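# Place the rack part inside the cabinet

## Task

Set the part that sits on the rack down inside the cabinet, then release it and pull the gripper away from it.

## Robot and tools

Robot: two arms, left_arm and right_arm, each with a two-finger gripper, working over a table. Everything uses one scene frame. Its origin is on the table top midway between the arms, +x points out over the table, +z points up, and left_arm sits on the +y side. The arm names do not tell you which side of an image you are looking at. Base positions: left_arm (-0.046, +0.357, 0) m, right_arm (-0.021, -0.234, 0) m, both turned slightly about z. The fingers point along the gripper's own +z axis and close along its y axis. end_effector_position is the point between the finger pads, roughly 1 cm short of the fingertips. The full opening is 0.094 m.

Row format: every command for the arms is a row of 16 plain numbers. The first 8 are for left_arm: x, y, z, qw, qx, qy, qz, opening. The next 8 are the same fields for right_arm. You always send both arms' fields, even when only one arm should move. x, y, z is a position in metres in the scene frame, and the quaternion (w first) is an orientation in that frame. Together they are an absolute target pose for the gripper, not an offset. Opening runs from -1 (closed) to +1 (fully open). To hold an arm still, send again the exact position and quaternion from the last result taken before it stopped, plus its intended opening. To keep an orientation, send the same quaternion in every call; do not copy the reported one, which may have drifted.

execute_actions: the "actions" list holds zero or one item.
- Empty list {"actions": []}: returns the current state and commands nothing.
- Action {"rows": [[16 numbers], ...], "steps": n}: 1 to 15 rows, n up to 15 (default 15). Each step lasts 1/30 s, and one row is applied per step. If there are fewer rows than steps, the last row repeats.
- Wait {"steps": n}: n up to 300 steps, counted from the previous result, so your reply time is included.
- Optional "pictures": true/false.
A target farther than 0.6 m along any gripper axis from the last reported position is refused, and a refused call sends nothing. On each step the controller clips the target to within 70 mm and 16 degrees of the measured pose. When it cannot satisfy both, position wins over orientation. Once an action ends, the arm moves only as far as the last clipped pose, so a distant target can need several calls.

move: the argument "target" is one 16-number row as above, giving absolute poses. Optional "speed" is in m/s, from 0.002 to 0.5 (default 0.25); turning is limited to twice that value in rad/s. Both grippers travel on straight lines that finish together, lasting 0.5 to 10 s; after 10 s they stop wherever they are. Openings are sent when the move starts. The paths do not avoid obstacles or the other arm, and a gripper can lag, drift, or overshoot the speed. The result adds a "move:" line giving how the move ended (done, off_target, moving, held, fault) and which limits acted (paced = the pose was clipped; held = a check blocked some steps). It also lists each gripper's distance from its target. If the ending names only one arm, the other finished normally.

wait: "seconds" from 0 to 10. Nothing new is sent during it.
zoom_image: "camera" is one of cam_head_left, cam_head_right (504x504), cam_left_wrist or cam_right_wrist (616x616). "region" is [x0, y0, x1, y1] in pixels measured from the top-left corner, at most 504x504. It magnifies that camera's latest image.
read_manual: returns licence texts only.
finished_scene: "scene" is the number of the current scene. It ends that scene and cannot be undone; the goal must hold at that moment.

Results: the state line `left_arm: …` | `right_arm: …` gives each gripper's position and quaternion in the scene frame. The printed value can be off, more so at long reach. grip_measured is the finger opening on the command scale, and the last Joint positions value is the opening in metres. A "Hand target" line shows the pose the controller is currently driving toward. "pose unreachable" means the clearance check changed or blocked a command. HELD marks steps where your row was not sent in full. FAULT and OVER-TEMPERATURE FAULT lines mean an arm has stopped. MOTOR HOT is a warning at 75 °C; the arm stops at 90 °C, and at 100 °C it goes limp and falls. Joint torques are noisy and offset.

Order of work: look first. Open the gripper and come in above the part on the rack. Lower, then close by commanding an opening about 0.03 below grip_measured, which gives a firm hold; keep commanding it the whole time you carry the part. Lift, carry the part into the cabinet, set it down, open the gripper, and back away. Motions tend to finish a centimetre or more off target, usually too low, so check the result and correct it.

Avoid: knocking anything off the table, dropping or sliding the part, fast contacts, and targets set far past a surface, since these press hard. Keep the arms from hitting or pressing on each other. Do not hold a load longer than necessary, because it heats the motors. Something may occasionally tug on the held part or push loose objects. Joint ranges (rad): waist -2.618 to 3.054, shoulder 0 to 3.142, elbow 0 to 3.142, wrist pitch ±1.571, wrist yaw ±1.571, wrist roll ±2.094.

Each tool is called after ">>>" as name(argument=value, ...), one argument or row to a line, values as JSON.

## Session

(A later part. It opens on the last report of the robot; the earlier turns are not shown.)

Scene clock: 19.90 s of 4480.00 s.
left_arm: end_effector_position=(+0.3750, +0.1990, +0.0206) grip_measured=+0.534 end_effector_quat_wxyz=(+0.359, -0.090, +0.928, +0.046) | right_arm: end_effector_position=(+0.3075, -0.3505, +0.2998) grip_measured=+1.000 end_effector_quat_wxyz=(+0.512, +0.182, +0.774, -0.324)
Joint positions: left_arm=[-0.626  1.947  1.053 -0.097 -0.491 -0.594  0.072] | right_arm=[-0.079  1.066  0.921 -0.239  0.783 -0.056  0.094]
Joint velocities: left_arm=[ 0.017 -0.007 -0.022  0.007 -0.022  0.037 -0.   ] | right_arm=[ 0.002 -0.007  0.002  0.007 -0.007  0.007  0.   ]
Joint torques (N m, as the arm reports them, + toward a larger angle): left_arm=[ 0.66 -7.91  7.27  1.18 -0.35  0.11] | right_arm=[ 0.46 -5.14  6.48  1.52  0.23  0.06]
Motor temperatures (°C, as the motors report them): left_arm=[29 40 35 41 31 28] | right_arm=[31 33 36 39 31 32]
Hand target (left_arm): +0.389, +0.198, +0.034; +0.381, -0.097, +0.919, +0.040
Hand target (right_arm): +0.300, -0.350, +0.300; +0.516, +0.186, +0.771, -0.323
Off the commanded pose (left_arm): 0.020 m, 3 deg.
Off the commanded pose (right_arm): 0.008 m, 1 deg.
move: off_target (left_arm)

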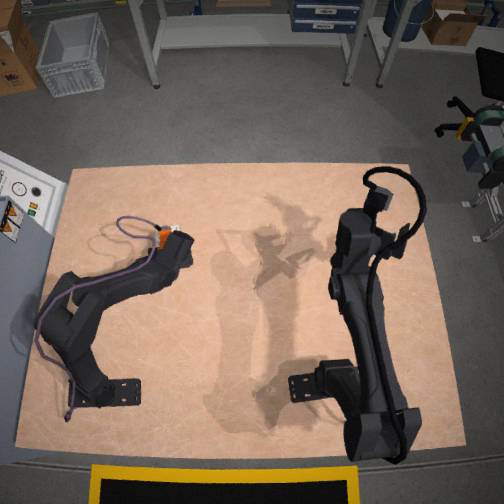

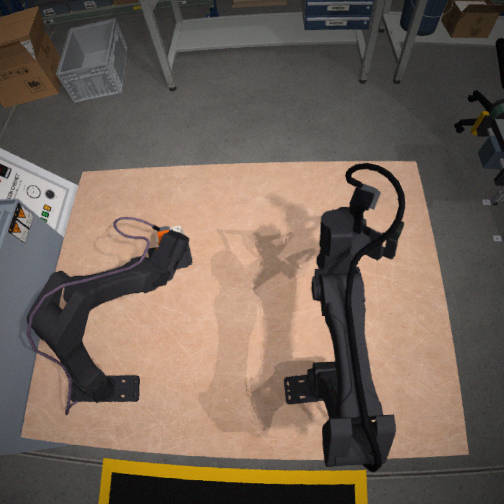

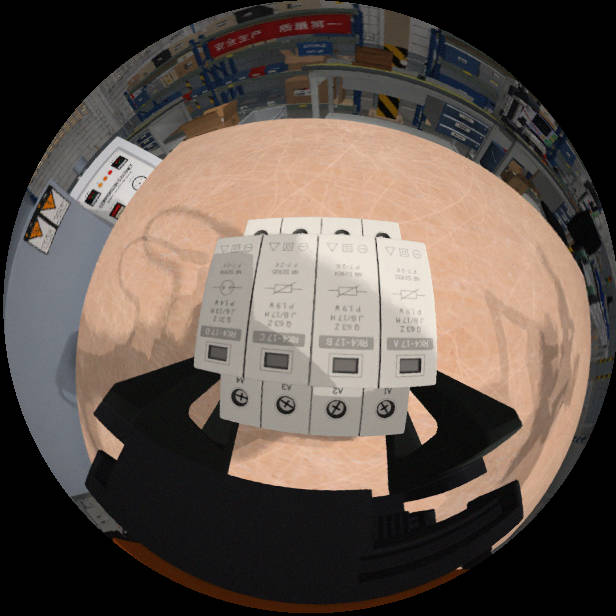

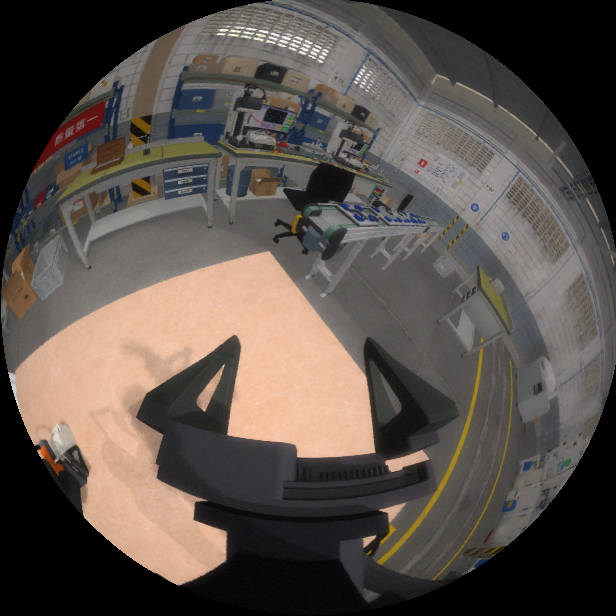

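>>> move(
  target=[0.375,0.199,0.12,0.381,-0.097,0.919,0.04,0.5,0.3,-0.35,0.3,0.516,0.186,0.771,-0.323,1],
  speed=0.1,
)

>>> move(
  target=[0.30,0.45,0.36,0.375,-0.075,0.906,0.18,0.5,0.3,-0.35,0.3,0.516,0.186,0.771,-0.323,1],
  speed=0.15,
)

>>> move(
  target=[0.18,0.64,0.40,0.327,-0.482,0.788,0.2,0.5,0.3,-0.35,0.3,0.516,0.186,0.771,-0.323,1],
  speed=0.15,
)

>>> move(
  target=[0.15,0.79,0.36,0.321,-0.630,0.630,0.321,0.5,0.3,-0.35,0.3,0.516,0.186,0.771,-0.323,1],
  speed=0.12,
)

Scene clock: 28.07 s of 4480.00 s.
left_arm: end_effector_position=(+0.3517, +0.2078, +0.0750) grip_measured=+0.534 end_effector_quat_wxyz=(+0.315, -0.075, +0.944, +0.062) | right_arm: end_effector_position=(+0.3075, -0.3505, +0.2998) grip_measured=+1.000 end_effector_quat_wxyz=(+0.512, +0.182, +0.774, -0.324)
Joint positions: left_arm=[-0.626  1.794  1.158 -0.455 -0.462 -0.594  0.072] | right_arm=[-0.079  1.066  0.921 -0.239  0.783 -0.056  0.094]
Joint velocities: left_arm=[-0.017  0.007 -0.012 -0.051 -0.007  0.022 -0.   ] | right_arm=[ 0.002 -0.007 -0.002  0.051 -0.037  0.022  0.   ]
Joint torques (N m, as the arm reports them, + toward a larger angle): left_arm=[ -0.61 -10.85   8.79   1.28  -0.71  -0.06] | right_arm=[ 0.49 -5.13  6.49  1.52  0.23  0.07]
Motor temperatures (°C, as the motors report them): left_arm=[29 41 36 41 31 28] | right_arm=[31 33 36 40 32 32]
Hand target (left_arm): +0.372, +0.200, +0.121; +0.380, -0.098, +0.919, +0.039
Hand target (right_arm): +0.300, -0.350, +0.300; +0.516, +0.186, +0.771, -0.323
Off the commanded pose (left_arm): 0.051 m, 9 deg.
Off the commanded pose (right_arm): 0.008 m, 1 deg.
After step 90, 3.53 s passed at rest.
move: off_target (left_arm)

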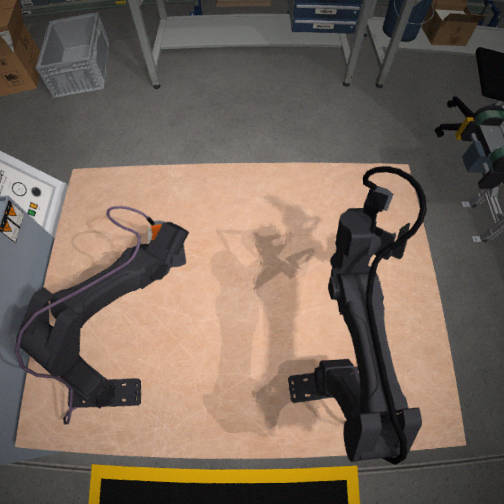

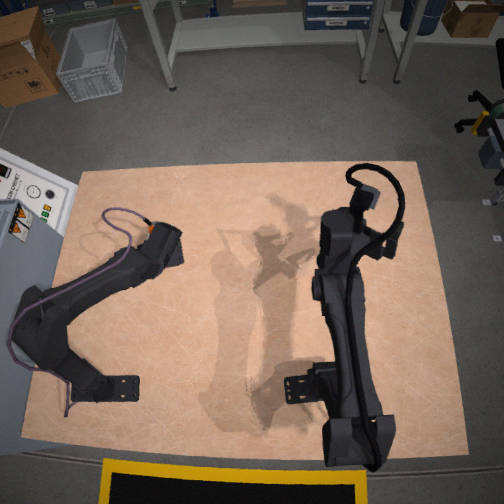

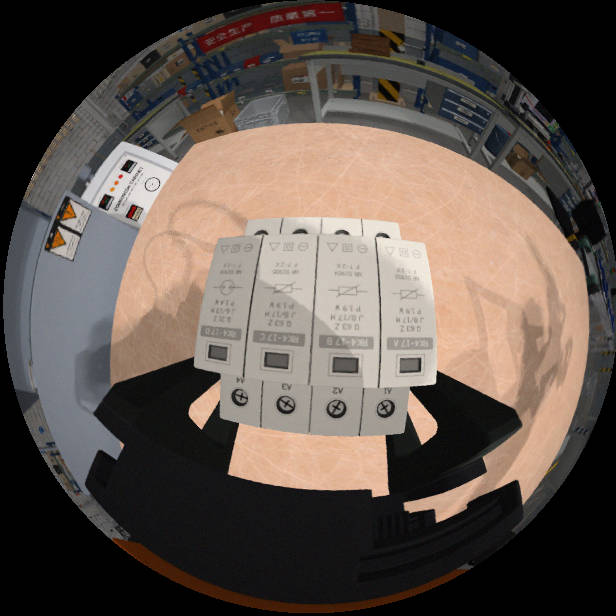

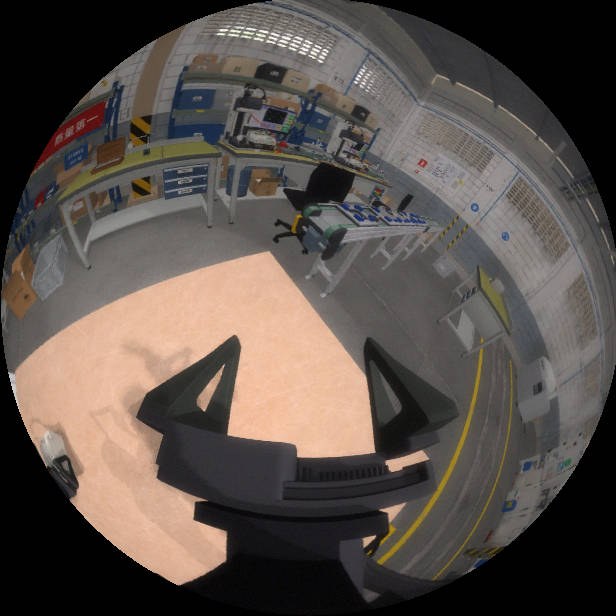

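Scene clock: 31.27 s of 4480.00 s.
left_arm: end_effector_position=(+0.2854, +0.4451, +0.3258) grip_measured=+0.534 end_effector_quat_wxyz=(+0.316, -0.061, +0.931, +0.171) | right_arm: end_effector_position=(+0.3075, -0.3505, +0.2998) grip_measured=+1.000 end_effector_quat_wxyz=(+0.512, +0.182, +0.774, -0.324)
Joint positions: left_arm=[ 0.025  1.395  1.715 -1.211 -0.301  0.078  0.072] | right_arm=[-0.079  1.066  0.921 -0.239  0.783 -0.056  0.094]
Joint velocities: left_arm=[ 0.002 -0.007  0.007 -0.007 -0.022  0.007 -0.001] | right_arm=[ 0.012 -0.012 -0.002 -0.022 -0.007  0.066  0.   ]
Joint torques (N m, as the arm reports them, + toward a larger angle): left_arm=[ 0.54 -5.13  8.73  1.77 -0.28  0.05] | right_arm=[ 0.48 -5.2   6.49  1.53  0.24  0.07]
Motor temperatures (°C, as the motors report them): left_arm=[29 41 37 42 31 28] | right_arm=[31 33 36 40 32 32]
Hand target (left_arm): +0.293, +0.451, +0.362; +0.377, -0.074, +0.905, +0.182
Hand target (right_arm): +0.300, -0.350, +0.300; +0.516, +0.186, +0.771, -0.323
Off the commanded pose (left_arm): 0.038 m, 8 deg.
Off the commanded pose (right_arm): 0.008 m, 1 deg.
move: off_target (left_arm)

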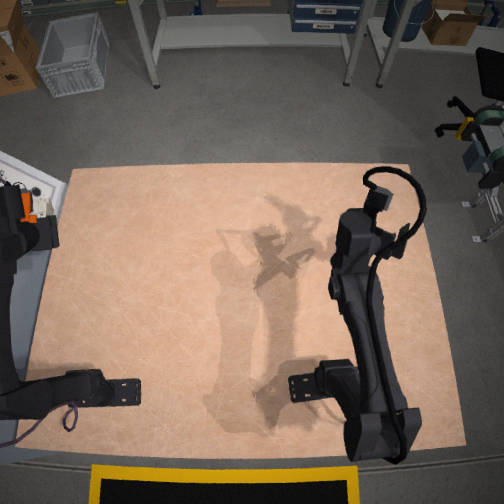

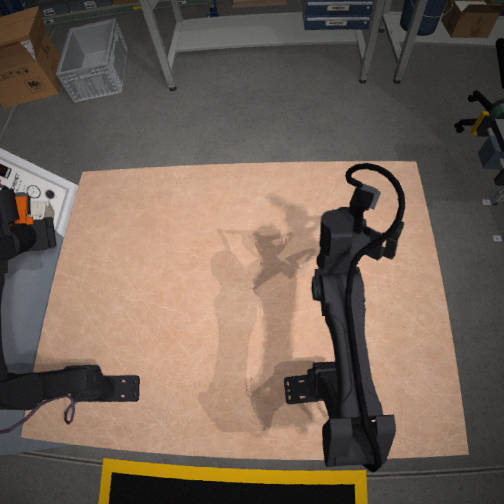

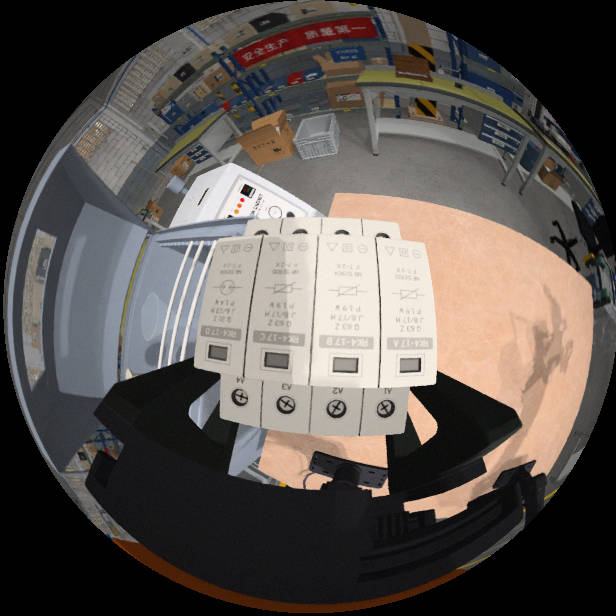

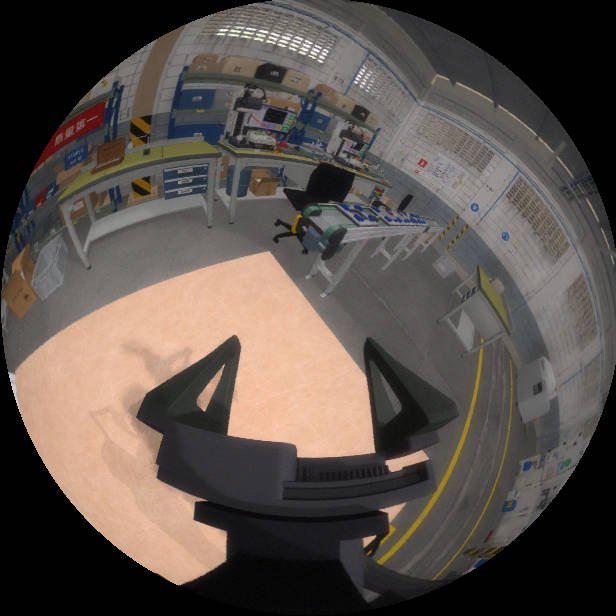

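Scene clock: 34.80 s of 4480.00 s.
left_arm: end_effector_position=(+0.1733, +0.6304, +0.3665) grip_measured=+0.534 end_effector_quat_wxyz=(+0.269, -0.477, +0.817, +0.181) | right_arm: end_effector_position=(+0.3075, -0.3505, +0.2998) grip_measured=+1.000 end_effector_quat_wxyz=(+0.512, +0.182, +0.774, -0.324)
Joint positions: left_arm=[ 0.713  1.601  2.163 -1.499 -0.201 -0.202  0.072] | right_arm=[-0.079  1.066  0.921 -0.239  0.783 -0.056  0.094]
Joint velocities: left_arm=[ 0.002 -0.002  0.012  0.037 -0.007  0.007 -0.   ] | right_arm=[-0.032  0.007 -0.012 -0.037  0.051  0.007  0.   ]
Joint torques (N m, as the arm reports them, + toward a larger angle): left_arm=[ 0.5  -5.86  8.05  1.74 -0.23 -0.1 ] | right_arm=[ 0.48 -5.17  6.49  1.51  0.25  0.07]
Motor temperatures (°C, as the motors report them): left_arm=[29 41 37 43 31 28] | right_arm=[31 33 36 40 32 32]
Hand target (left_arm): +0.175, +0.639, +0.399; +0.328, -0.481, +0.787, +0.201
Hand target (right_arm): +0.300, -0.350, +0.300; +0.516, +0.186, +0.771, -0.323
Off the commanded pose (left_arm): 0.035 m, 8 deg.
Off the commanded pose (right_arm): 0.008 m, 1 deg.
move: off_target (left_arm)

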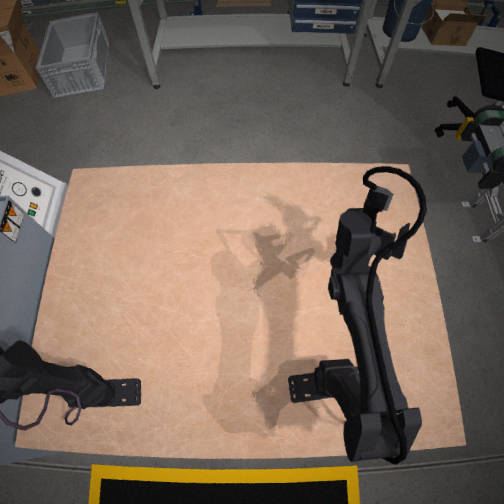

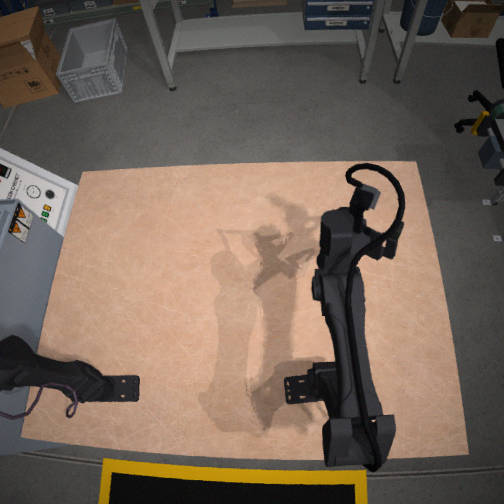

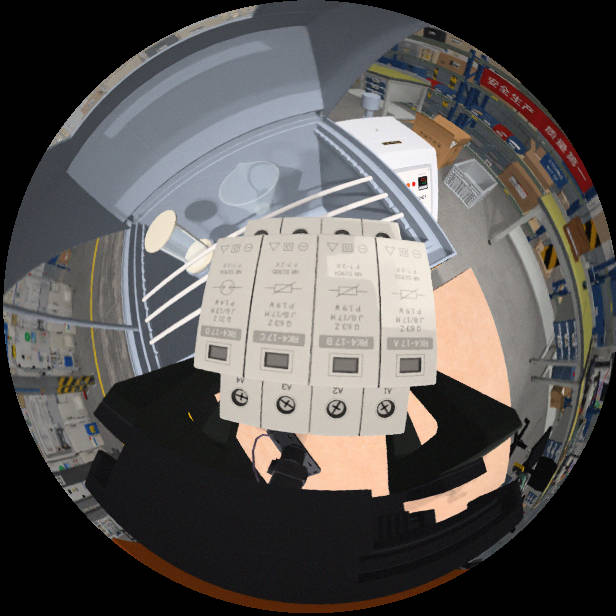

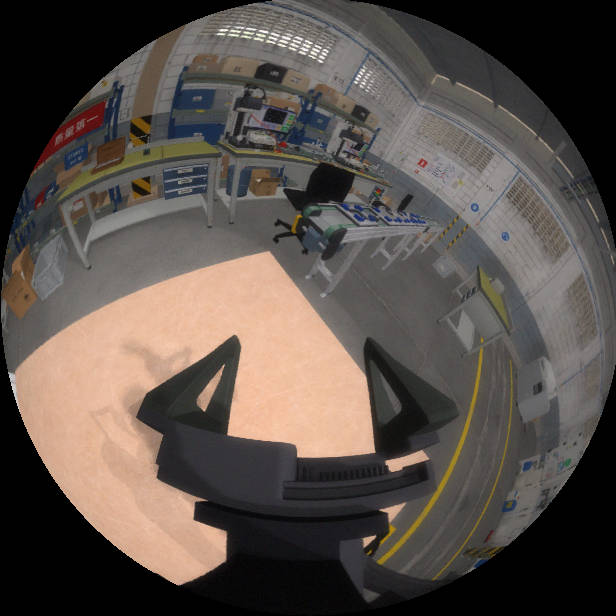

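Scene clock: 37.67 s of 4480.00 s.
left_arm: end_effector_position=(+0.1505, +0.7722, +0.3130) grip_measured=+0.534 end_effector_quat_wxyz=(+0.253, -0.626, +0.680, +0.285) | right_arm: end_effector_position=(+0.3075, -0.3505, +0.2998) grip_measured=+1.000 end_effector_quat_wxyz=(+0.512, +0.182, +0.774, -0.324)
Joint positions: left_arm=[ 0.89   1.82   2.074 -1.147 -0.423 -0.37   0.072] | right_arm=[-0.079  1.066  0.921 -0.239  0.783 -0.056  0.094]
Joint velocities: left_arm=[-0.017  0.012  0.012  0.007  0.007 -0.037 -0.   ] | right_arm=[ 0.012 -0.007  0.012  0.066  0.022  0.022  0.   ]
Joint torques (N m, as the arm reports them, + toward a larger angle): left_arm=[ 0.66 -9.63  8.31  2.   -0.62 -0.08] | right_arm=[ 0.47 -5.15  6.43  1.53  0.23  0.07]
Motor temperatures (°C, as the motors report them): left_arm=[29 41 37 43 31 28] | right_arm=[31 33 36 40 32 32]
Hand target (left_arm): +0.145, +0.785, +0.360; -0.320, +0.631, -0.630, -0.320
Hand target (right_arm): +0.300, -0.350, +0.300; +0.516, +0.186, +0.771, -0.323
Off the commanded pose (left_arm): 0.050 m, 11 deg.
Off the commanded pose (right_arm): 0.008 m, 1 deg.
move: off_target (left_arm)

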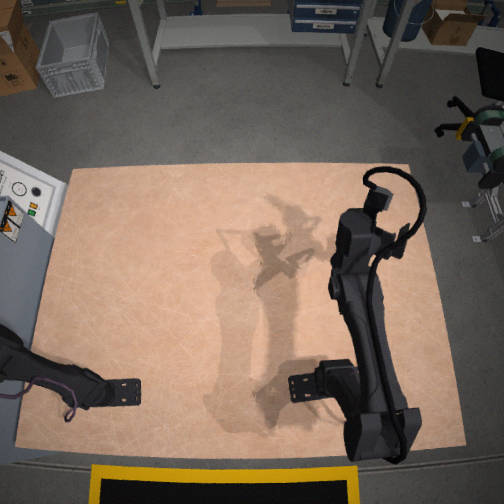

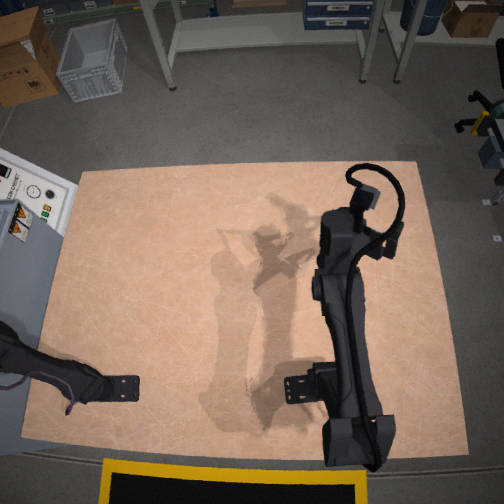

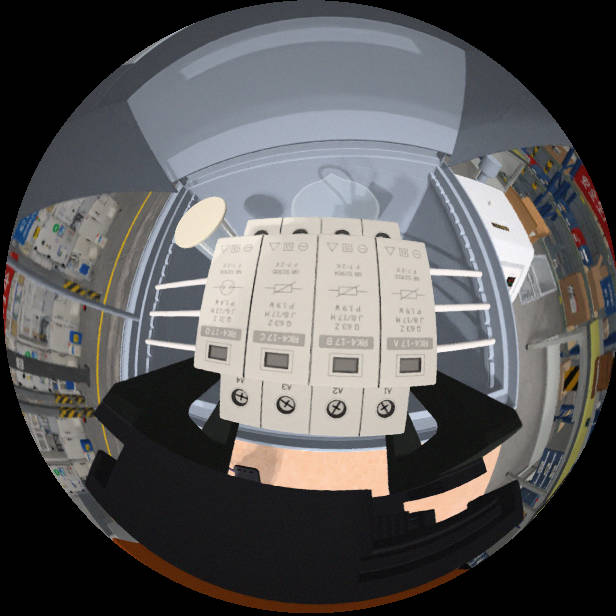

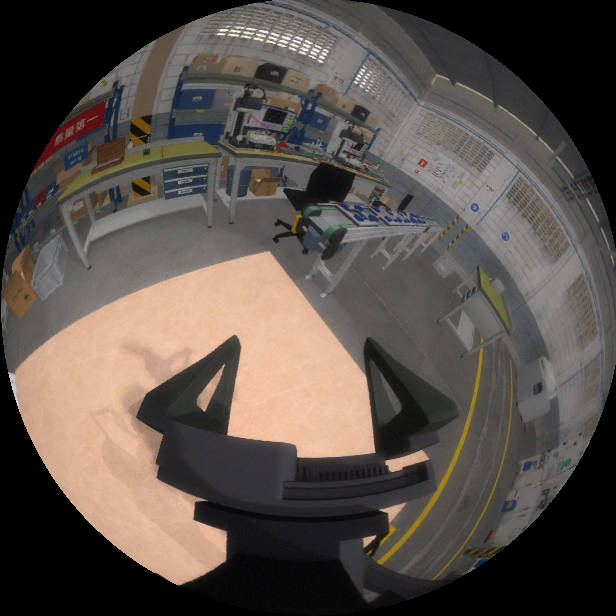

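>>> move(
  target=[0.17,0.82,0.33,0.321,-0.630,0.630,0.321,0.5,0.3,-0.35,0.3,0.516,0.186,0.771,-0.323,1],
  speed=0.05,
)

>>> move(
  target=[0.17,0.825,0.29,0.321,-0.630,0.630,0.321,0.5,0.3,-0.35,0.3,0.516,0.186,0.771,-0.323,1],
  speed=0.025,
)

Scene clock: 41.33 s of 4480.00 s.
left_arm: end_effector_position=(+0.1692, +0.7996, +0.2790) grip_measured=+0.534 end_effector_quat_wxyz=(+0.249, -0.628, +0.681, +0.284) | right_arm: end_effector_position=(+0.3075, -0.3505, +0.2998) grip_measured=+1.000 end_effector_quat_wxyz=(+0.512, +0.182, +0.774, -0.324)
Joint positions: left_arm=[ 0.89   1.91   2.052 -1.044 -0.424 -0.375  0.072] | right_arm=[-0.079  1.066  0.921 -0.239  0.783 -0.056  0.094]
Joint velocities: left_arm=[-0.002  0.002  0.012  0.066 -0.007 -0.037 -0.   ] | right_arm=[-0.022 -0.007 -0.007 -0.051  0.037 -0.051  0.   ]
Joint torques (N m, as the arm reports them, + toward a larger angle): left_arm=[  0.41 -10.49   8.94   1.94  -0.63  -0.07] | right_arm=[ 0.45 -5.19  6.5   1.52  0.23  0.07]
Motor temperatures (°C, as the motors report them): left_arm=[29 41 37 44 31 28] | right_arm=[31 33 36 40 32 32]
Hand target (left_arm): +0.166, +0.814, +0.330; -0.320, +0.632, -0.630, -0.320
Hand target (right_arm): +0.300, -0.350, +0.300; +0.516, +0.186, +0.771, -0.323
Off the commanded pose (left_arm): 0.055 m, 11 deg.
Off the commanded pose (right_arm): 0.008 m, 1 deg.
move: off_target (left_arm)

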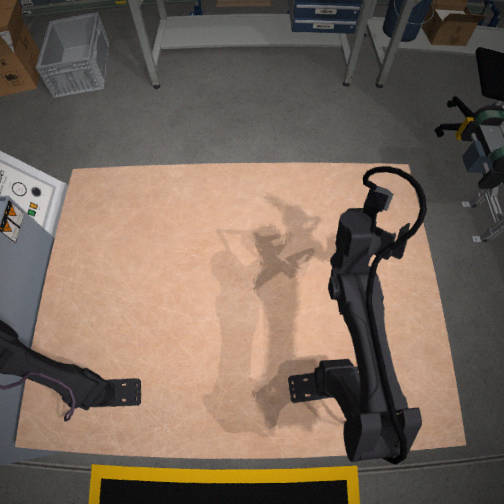

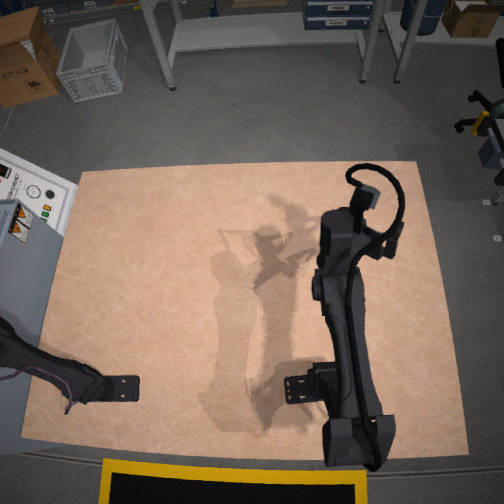

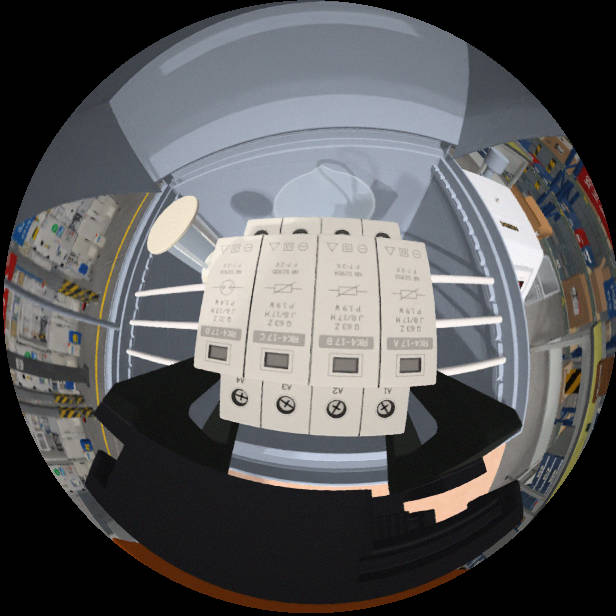

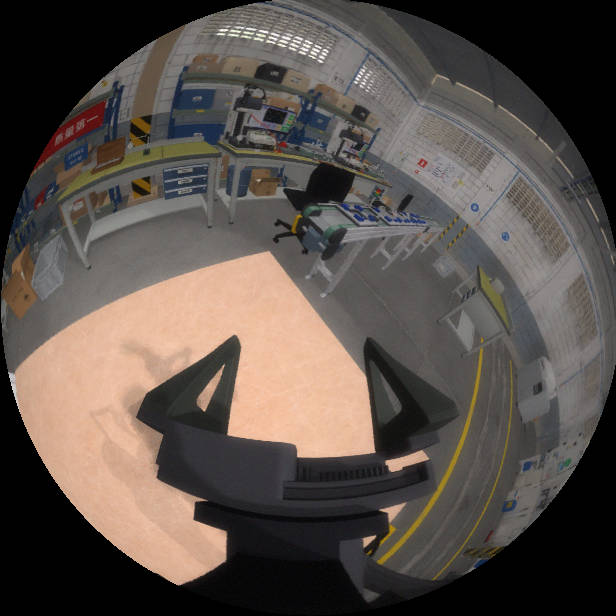

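Scene clock: 45.43 s of 4480.00 s.
left_arm: end_effector_position=(+0.1752, +0.8075, +0.2353) grip_measured=+0.534 end_effector_quat_wxyz=(+0.249, -0.628, +0.681, +0.282) | right_arm: end_effector_position=(+0.3075, -0.3505, +0.2998) grip_measured=+1.000 end_effector_quat_wxyz=(+0.512, +0.182, +0.774, -0.324)
Joint positions: left_arm=[ 0.89   1.897  1.855 -0.861 -0.421 -0.375  0.072] | right_arm=[-0.079  1.066  0.921 -0.239  0.783 -0.056  0.094]
Joint velocities: left_arm=[-0.007 -0.002 -0.002  0.037 -0.066 -0.022 -0.   ] | right_arm=[-0.007 -0.017 -0.012 -0.095 -0.066 -0.095  0.   ]
Joint torques (N m, as the arm reports them, + toward a larger angle): left_arm=[  0.87 -12.79   7.37   1.95  -0.64  -0.04] | right_arm=[ 0.47 -5.13  6.48  1.53  0.23  0.06]
Motor temperatures (°C, as the motors report them): left_arm=[29 44 37 45 31 28] | right_arm=[31 33 36 40 32 32]
Hand target (left_arm): +0.167, +0.820, +0.291; -0.319, +0.632, -0.630, -0.320
Hand target (right_arm): +0.300, -0.350, +0.300; +0.516, +0.186, +0.771, -0.323
Off the commanded pose (left_arm): 0.058 m, 11 deg.
Off the commanded pose (right_arm): 0.008 m, 1 deg.
move: off_target (left_arm)

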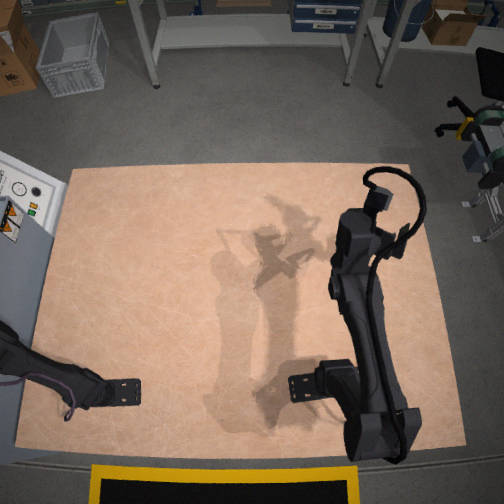

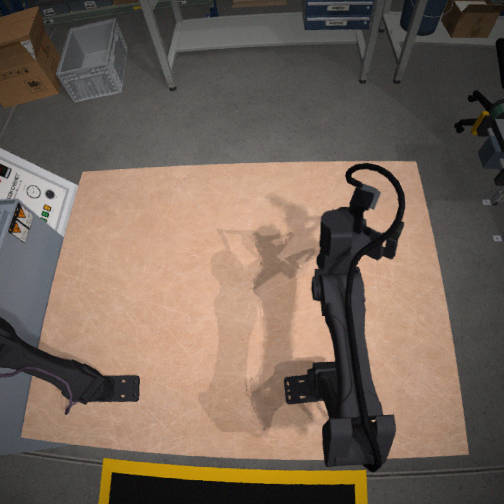

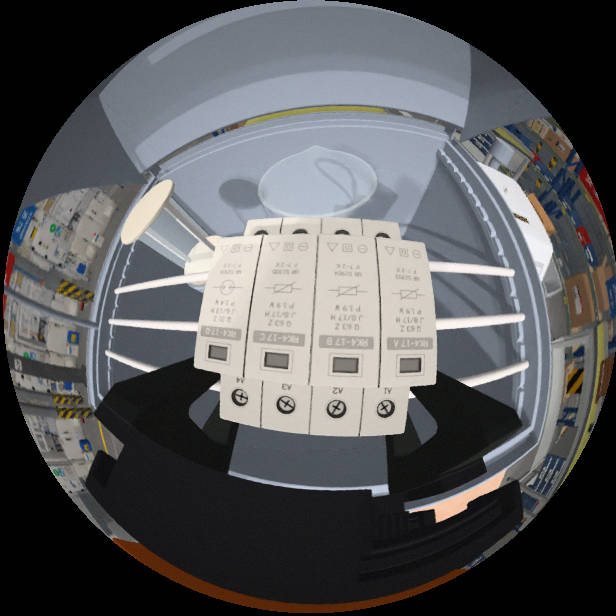

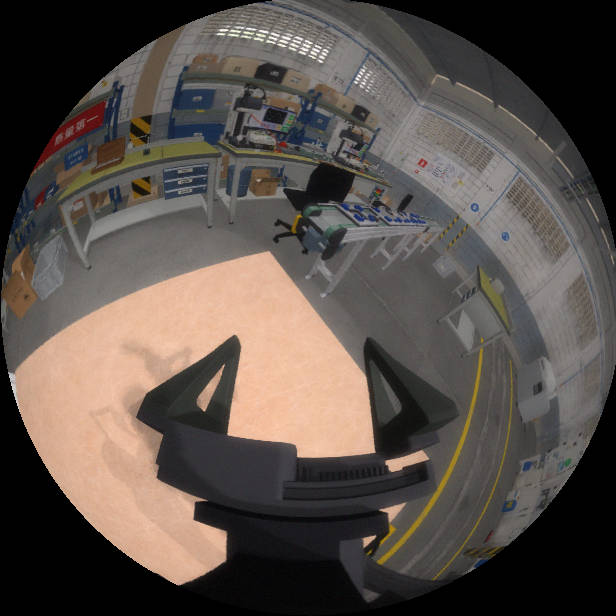

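>>> move(
  target=[0.19,0.825,0.285,0.321,-0.630,0.630,0.321,0.5,0.3,-0.35,0.3,0.516,0.186,0.771,-0.323,1],
  speed=0.02,
)

Scene clock: 51.77 s of 4480.00 s.
left_arm: end_effector_position=(+0.1801, +0.8053, +0.2161) grip_measured=+0.534 end_effector_quat_wxyz=(+0.230, -0.633, +0.683, +0.283) | right_arm: end_effector_position=(+0.3075, -0.3505, +0.2998) grip_measured=+1.000 end_effector_quat_wxyz=(+0.512, +0.182, +0.774, -0.324)
Joint positions: left_arm=[ 0.871  1.927  1.838 -0.861 -0.445 -0.402  0.072] | right_arm=[-0.079  1.066  0.921 -0.239  0.783 -0.056  0.094]
Joint velocities: left_arm=[ 0.007  0.022 -0.007  0.066 -0.007  0.022 -0.   ] | right_arm=[-0.017 -0.007  0.007 -0.022 -0.051  0.037  0.   ]
Joint torques (N m, as the arm reports them, + toward a larger angle): left_arm=[ -0.77 -12.8   10.18   1.84  -0.67  -0.08] | right_arm=[ 0.5  -5.19  6.46  1.52  0.24  0.06]
Motor temperatures (°C, as the motors report them): left_arm=[29 46 38 45 31 28] | right_arm=[31 33 36 41 32 32]
Hand target (left_arm): +0.185, +0.817, +0.286; -0.320, +0.632, -0.630, -0.319
Hand target (right_arm): +0.300, -0.350, +0.300; +0.516, +0.186, +0.771, -0.323
Off the commanded pose (left_arm): 0.072 m, 13 deg.
Off the commanded pose (right_arm): 0.008 m, 1 deg.
move: off_target (left_arm)

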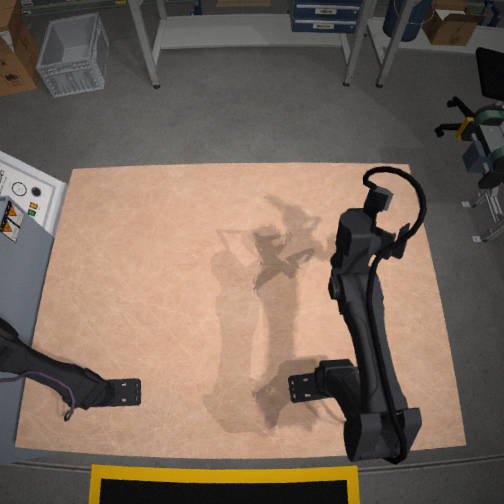

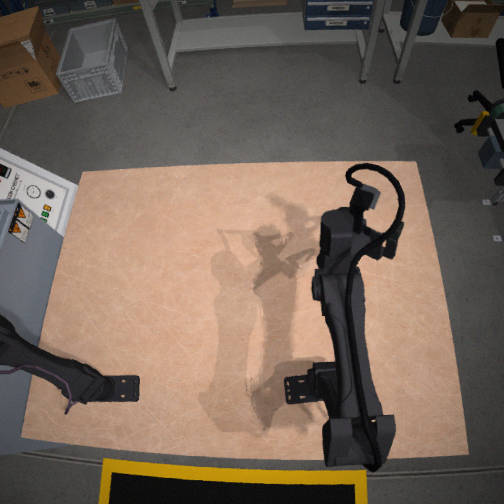

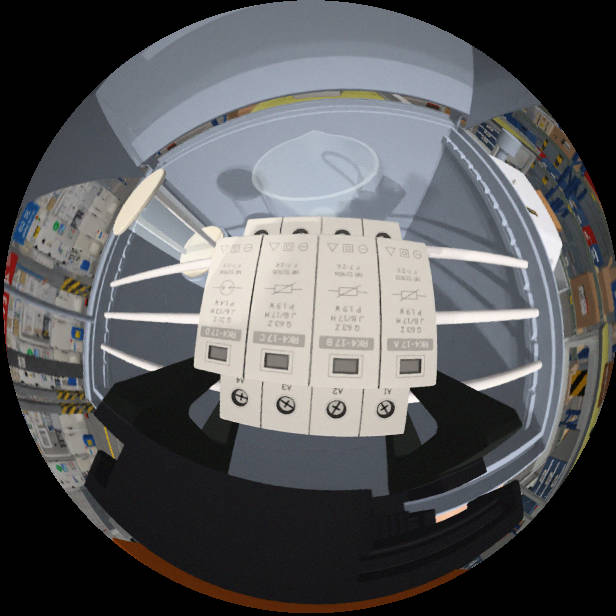

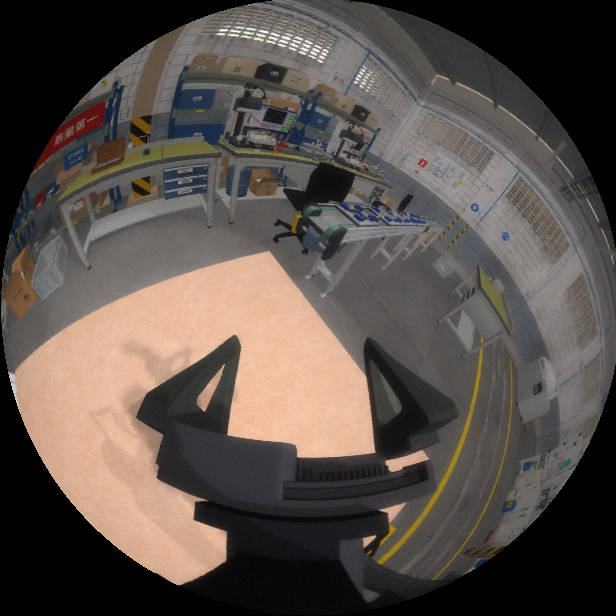

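>>> move(
  target=[0.19,0.825,0.275,0.321,-0.630,0.630,0.321,0.5,0.3,-0.35,0.3,0.516,0.186,0.771,-0.323,1],
  speed=0.01,
)

Scene clock: 63.33 s of 4480.00 s.
left_arm: end_effector_position=(+0.1834, +0.8089, +0.2144) grip_measured=+0.534 end_effector_quat_wxyz=(+0.237, -0.633, +0.681, +0.282) | right_arm: end_effector_position=(+0.3075, -0.3505, +0.2998) grip_measured=+1.000 end_effector_quat_wxyz=(+0.512, +0.182, +0.774, -0.324)
Joint positions: left_arm=[ 0.871  1.934  1.836 -0.838 -0.441 -0.404  0.072] | right_arm=[-0.079  1.066  0.921 -0.239  0.783 -0.056  0.094]
Joint velocities: left_arm=[-0.022 -0.007  0.002  0.022 -0.007 -0.022 -0.001] | right_arm=[-0.022 -0.002 -0.007 -0.022 -0.037  0.007  0.   ]
Joint torques (N m, as the arm reports them, + toward a larger angle): left_arm=[ -0.66 -12.95   7.66   1.91  -0.7   -0.06] | right_arm=[ 0.43 -4.94  6.69  1.53  0.24  0.06]
Motor temperatures (°C, as the motors report them): left_arm=[29 47 38 46 31 28] | right_arm=[31 33 36 41 32 32]
Hand target (left_arm): +0.186, +0.818, +0.270; -0.310, +0.633, -0.636, -0.315
Hand target (right_arm): +0.301, -0.350, +0.300; +0.516, +0.186, +0.772, -0.323
Off the commanded pose (left_arm): 0.063 m, 12 deg.
Off the commanded pose (right_arm): 0.008 m, 1 deg.
move: off_target (left_arm; path cut at 10 s)

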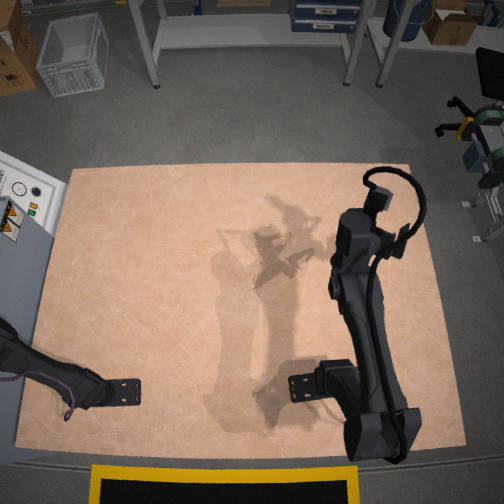

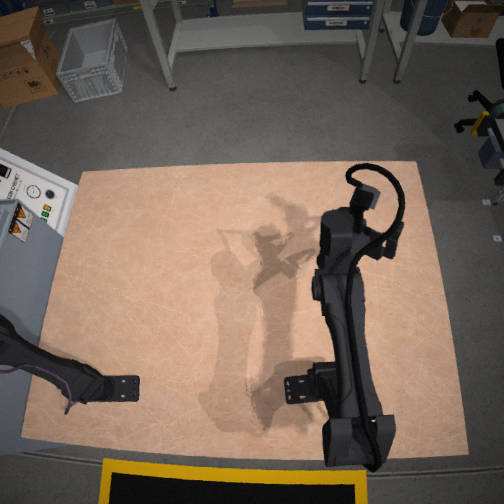

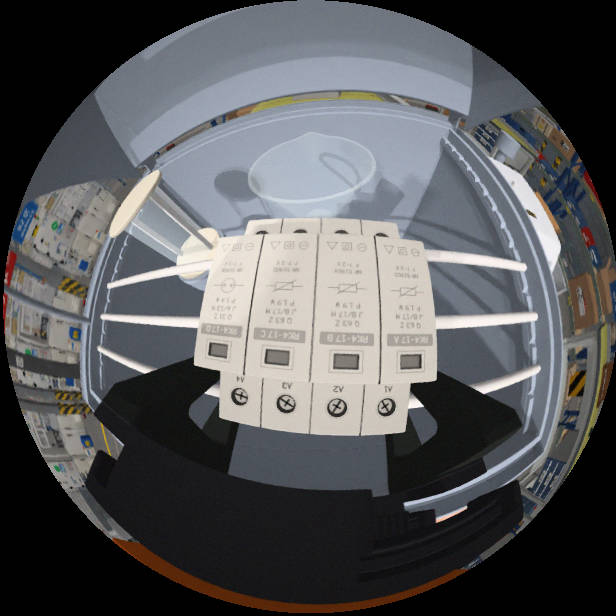

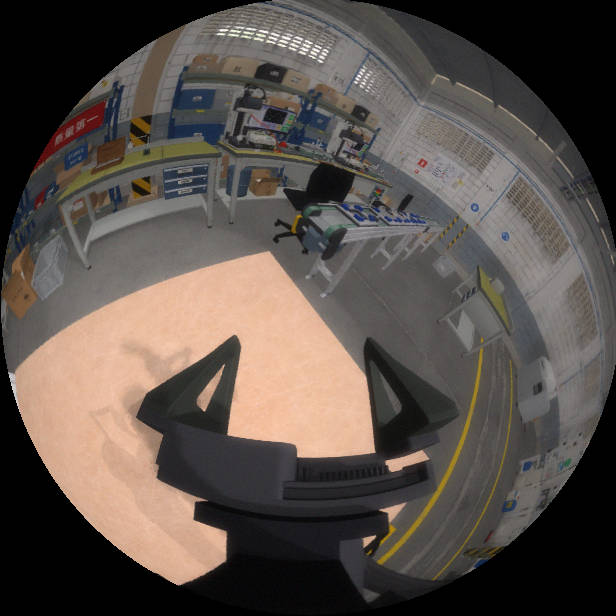

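>>> move(
  target=[0.186,0.818,0.275,0.321,-0.630,0.630,0.321,0.85,0.3,-0.35,0.3,0.516,0.186,0.771,-0.323,1],
  speed=0.01,
)

Scene clock: 74.47 s of 4480.00 s.
left_arm: end_effector_position=(+0.1841, +0.8204, +0.2478) grip_measured=+0.848 end_effector_quat_wxyz=(+0.288, -0.633, +0.649, +0.309) | right_arm: end_effector_position=(+0.3075, -0.3505, +0.2998) grip_measured=+1.000 end_effector_quat_wxyz=(+0.512, +0.182, +0.774, -0.324)
Joint positions: left_arm=[ 0.871  1.897  1.835 -0.747 -0.48  -0.404  0.087] | right_arm=[-0.079  1.066  0.921 -0.239  0.783 -0.056  0.094]
Joint velocities: left_arm=[ 0.002  0.012  0.012 -0.081 -0.066  0.007 -0.   ] | right_arm=[-0.012 -0.017 -0.002  0.037 -0.051 -0.022  0.   ]
Joint torques (N m, as the arm reports them, + toward a larger angle): left_arm=[ -0.81 -11.35   6.07   1.42  -0.38  -0.02] | right_arm=[ 0.48 -5.04  6.65  1.52  0.25  0.05]
Motor temperatures (°C, as the motors report them): left_arm=[29 48 37 45 31 28] | right_arm=[31 33 37 41 32 32]
Hand target (left_arm): +0.185, +0.817, +0.272; -0.316, +0.630, -0.633, -0.319
Hand target (right_arm): +0.301, -0.350, +0.300; +0.516, +0.186, +0.771, -0.323
Off the commanded pose (left_arm): 0.027 m, 5 deg.
Off the commanded pose (right_arm): 0.008 m, 1 deg.
move: off_target (left_arm; path cut at 10 s)

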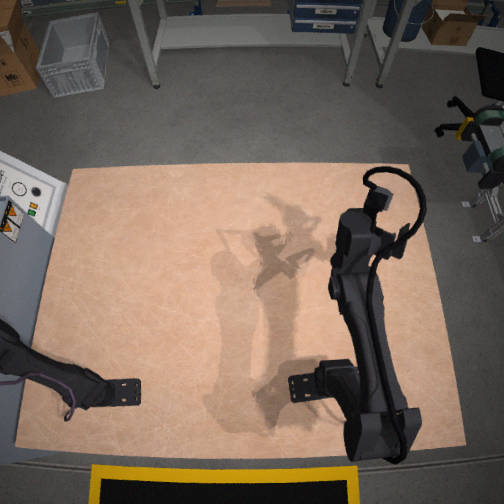

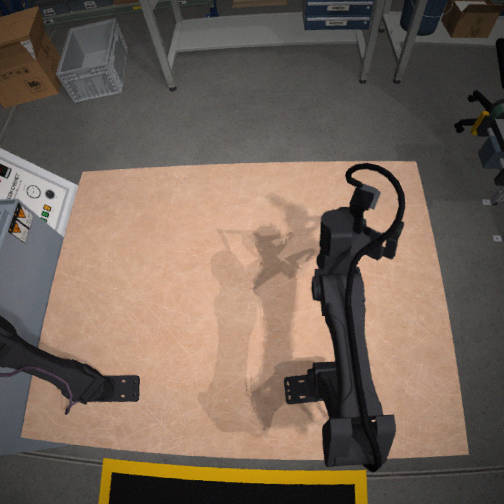

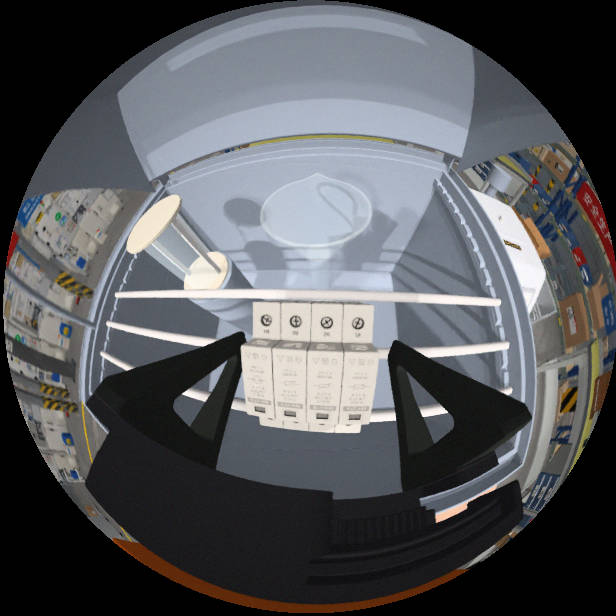

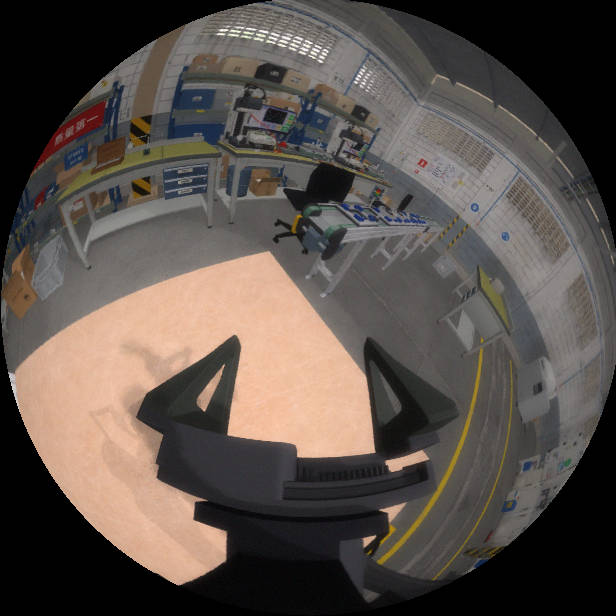

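>>> move(
  target=[0.18,0.76,0.38,0.321,-0.630,0.630,0.321,1,0.3,-0.35,0.3,0.516,0.186,0.771,-0.323,1],
  speed=0.15,
)

Scene clock: 77.23 s of 4480.00 s.
left_arm: end_effector_position=(+0.1815, +0.7619, +0.3663) grip_measured=+1.000 end_effector_quat_wxyz=(+0.307, -0.629, +0.641, +0.315) | right_arm: end_effector_position=(+0.3075, -0.3505, +0.2998) grip_measured=+1.000 end_effector_quat_wxyz=(+0.512, +0.182, +0.774, -0.324)
Joint positions: left_arm=[ 0.779  1.884  2.311 -1.226 -0.548 -0.469  0.094] | right_arm=[-0.079  1.066  0.921 -0.239  0.783 -0.056  0.094]
Joint velocities: left_arm=[-0.002  0.007  0.022 -0.037  0.022  0.022  0.   ] | right_arm=[ 0.022 -0.002  0.012  0.066 -0.037 -0.007  0.   ]
Joint torques (N m, as the arm reports them, + toward a larger angle): left_arm=[-0.61 -7.9   7.28  1.15 -0.39 -0.06] | right_arm=[ 0.46 -5.2   6.49  1.54  0.24  0.06]
Motor temperatures (°C, as the motors report them): left_arm=[29 48 37 45 31 28] | right_arm=[31 33 37 41 32 32]
Hand target (left_arm): +0.181, +0.759, +0.380; -0.321, +0.630, -0.630, -0.321
Hand target (right_arm): +0.300, -0.350, +0.300; +0.516, +0.186, +0.771, -0.323
Off the commanded pose (left_arm): 0.014 m, 2 deg.
Off the commanded pose (right_arm): 0.008 m, 1 deg.
move: off_target (left_arm)

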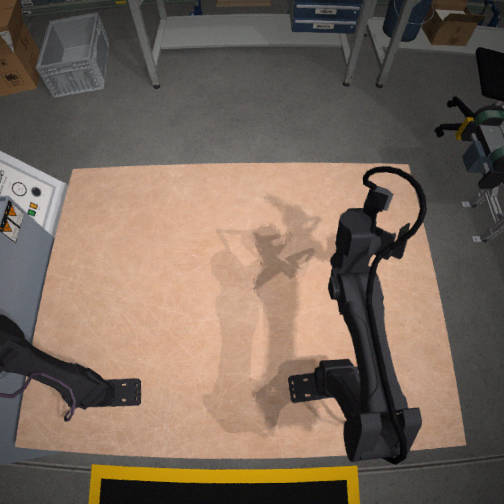

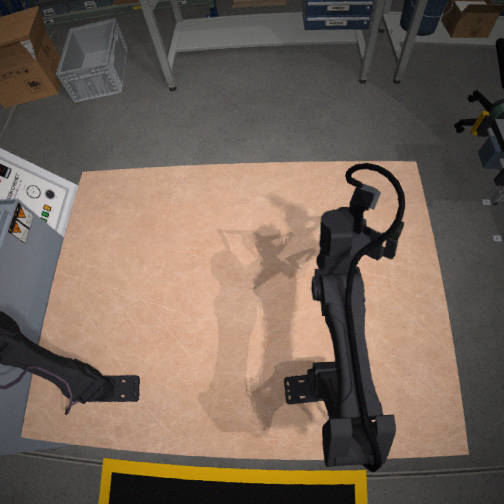

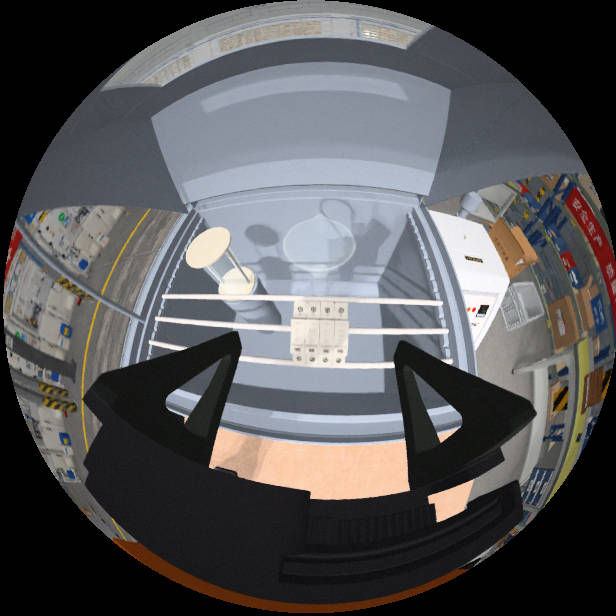

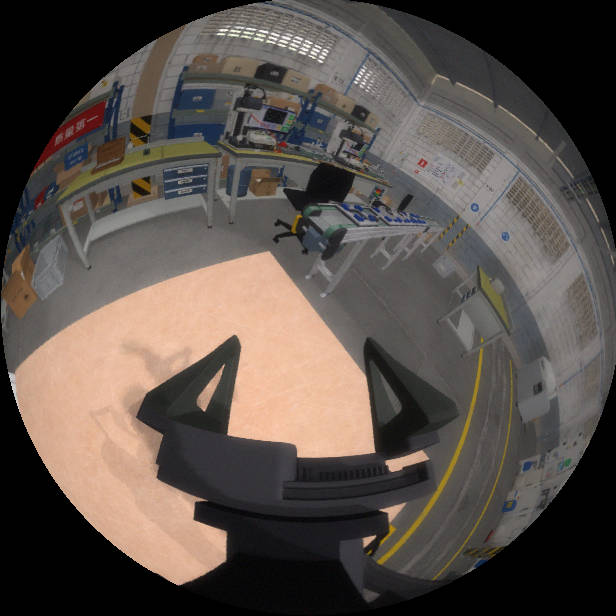

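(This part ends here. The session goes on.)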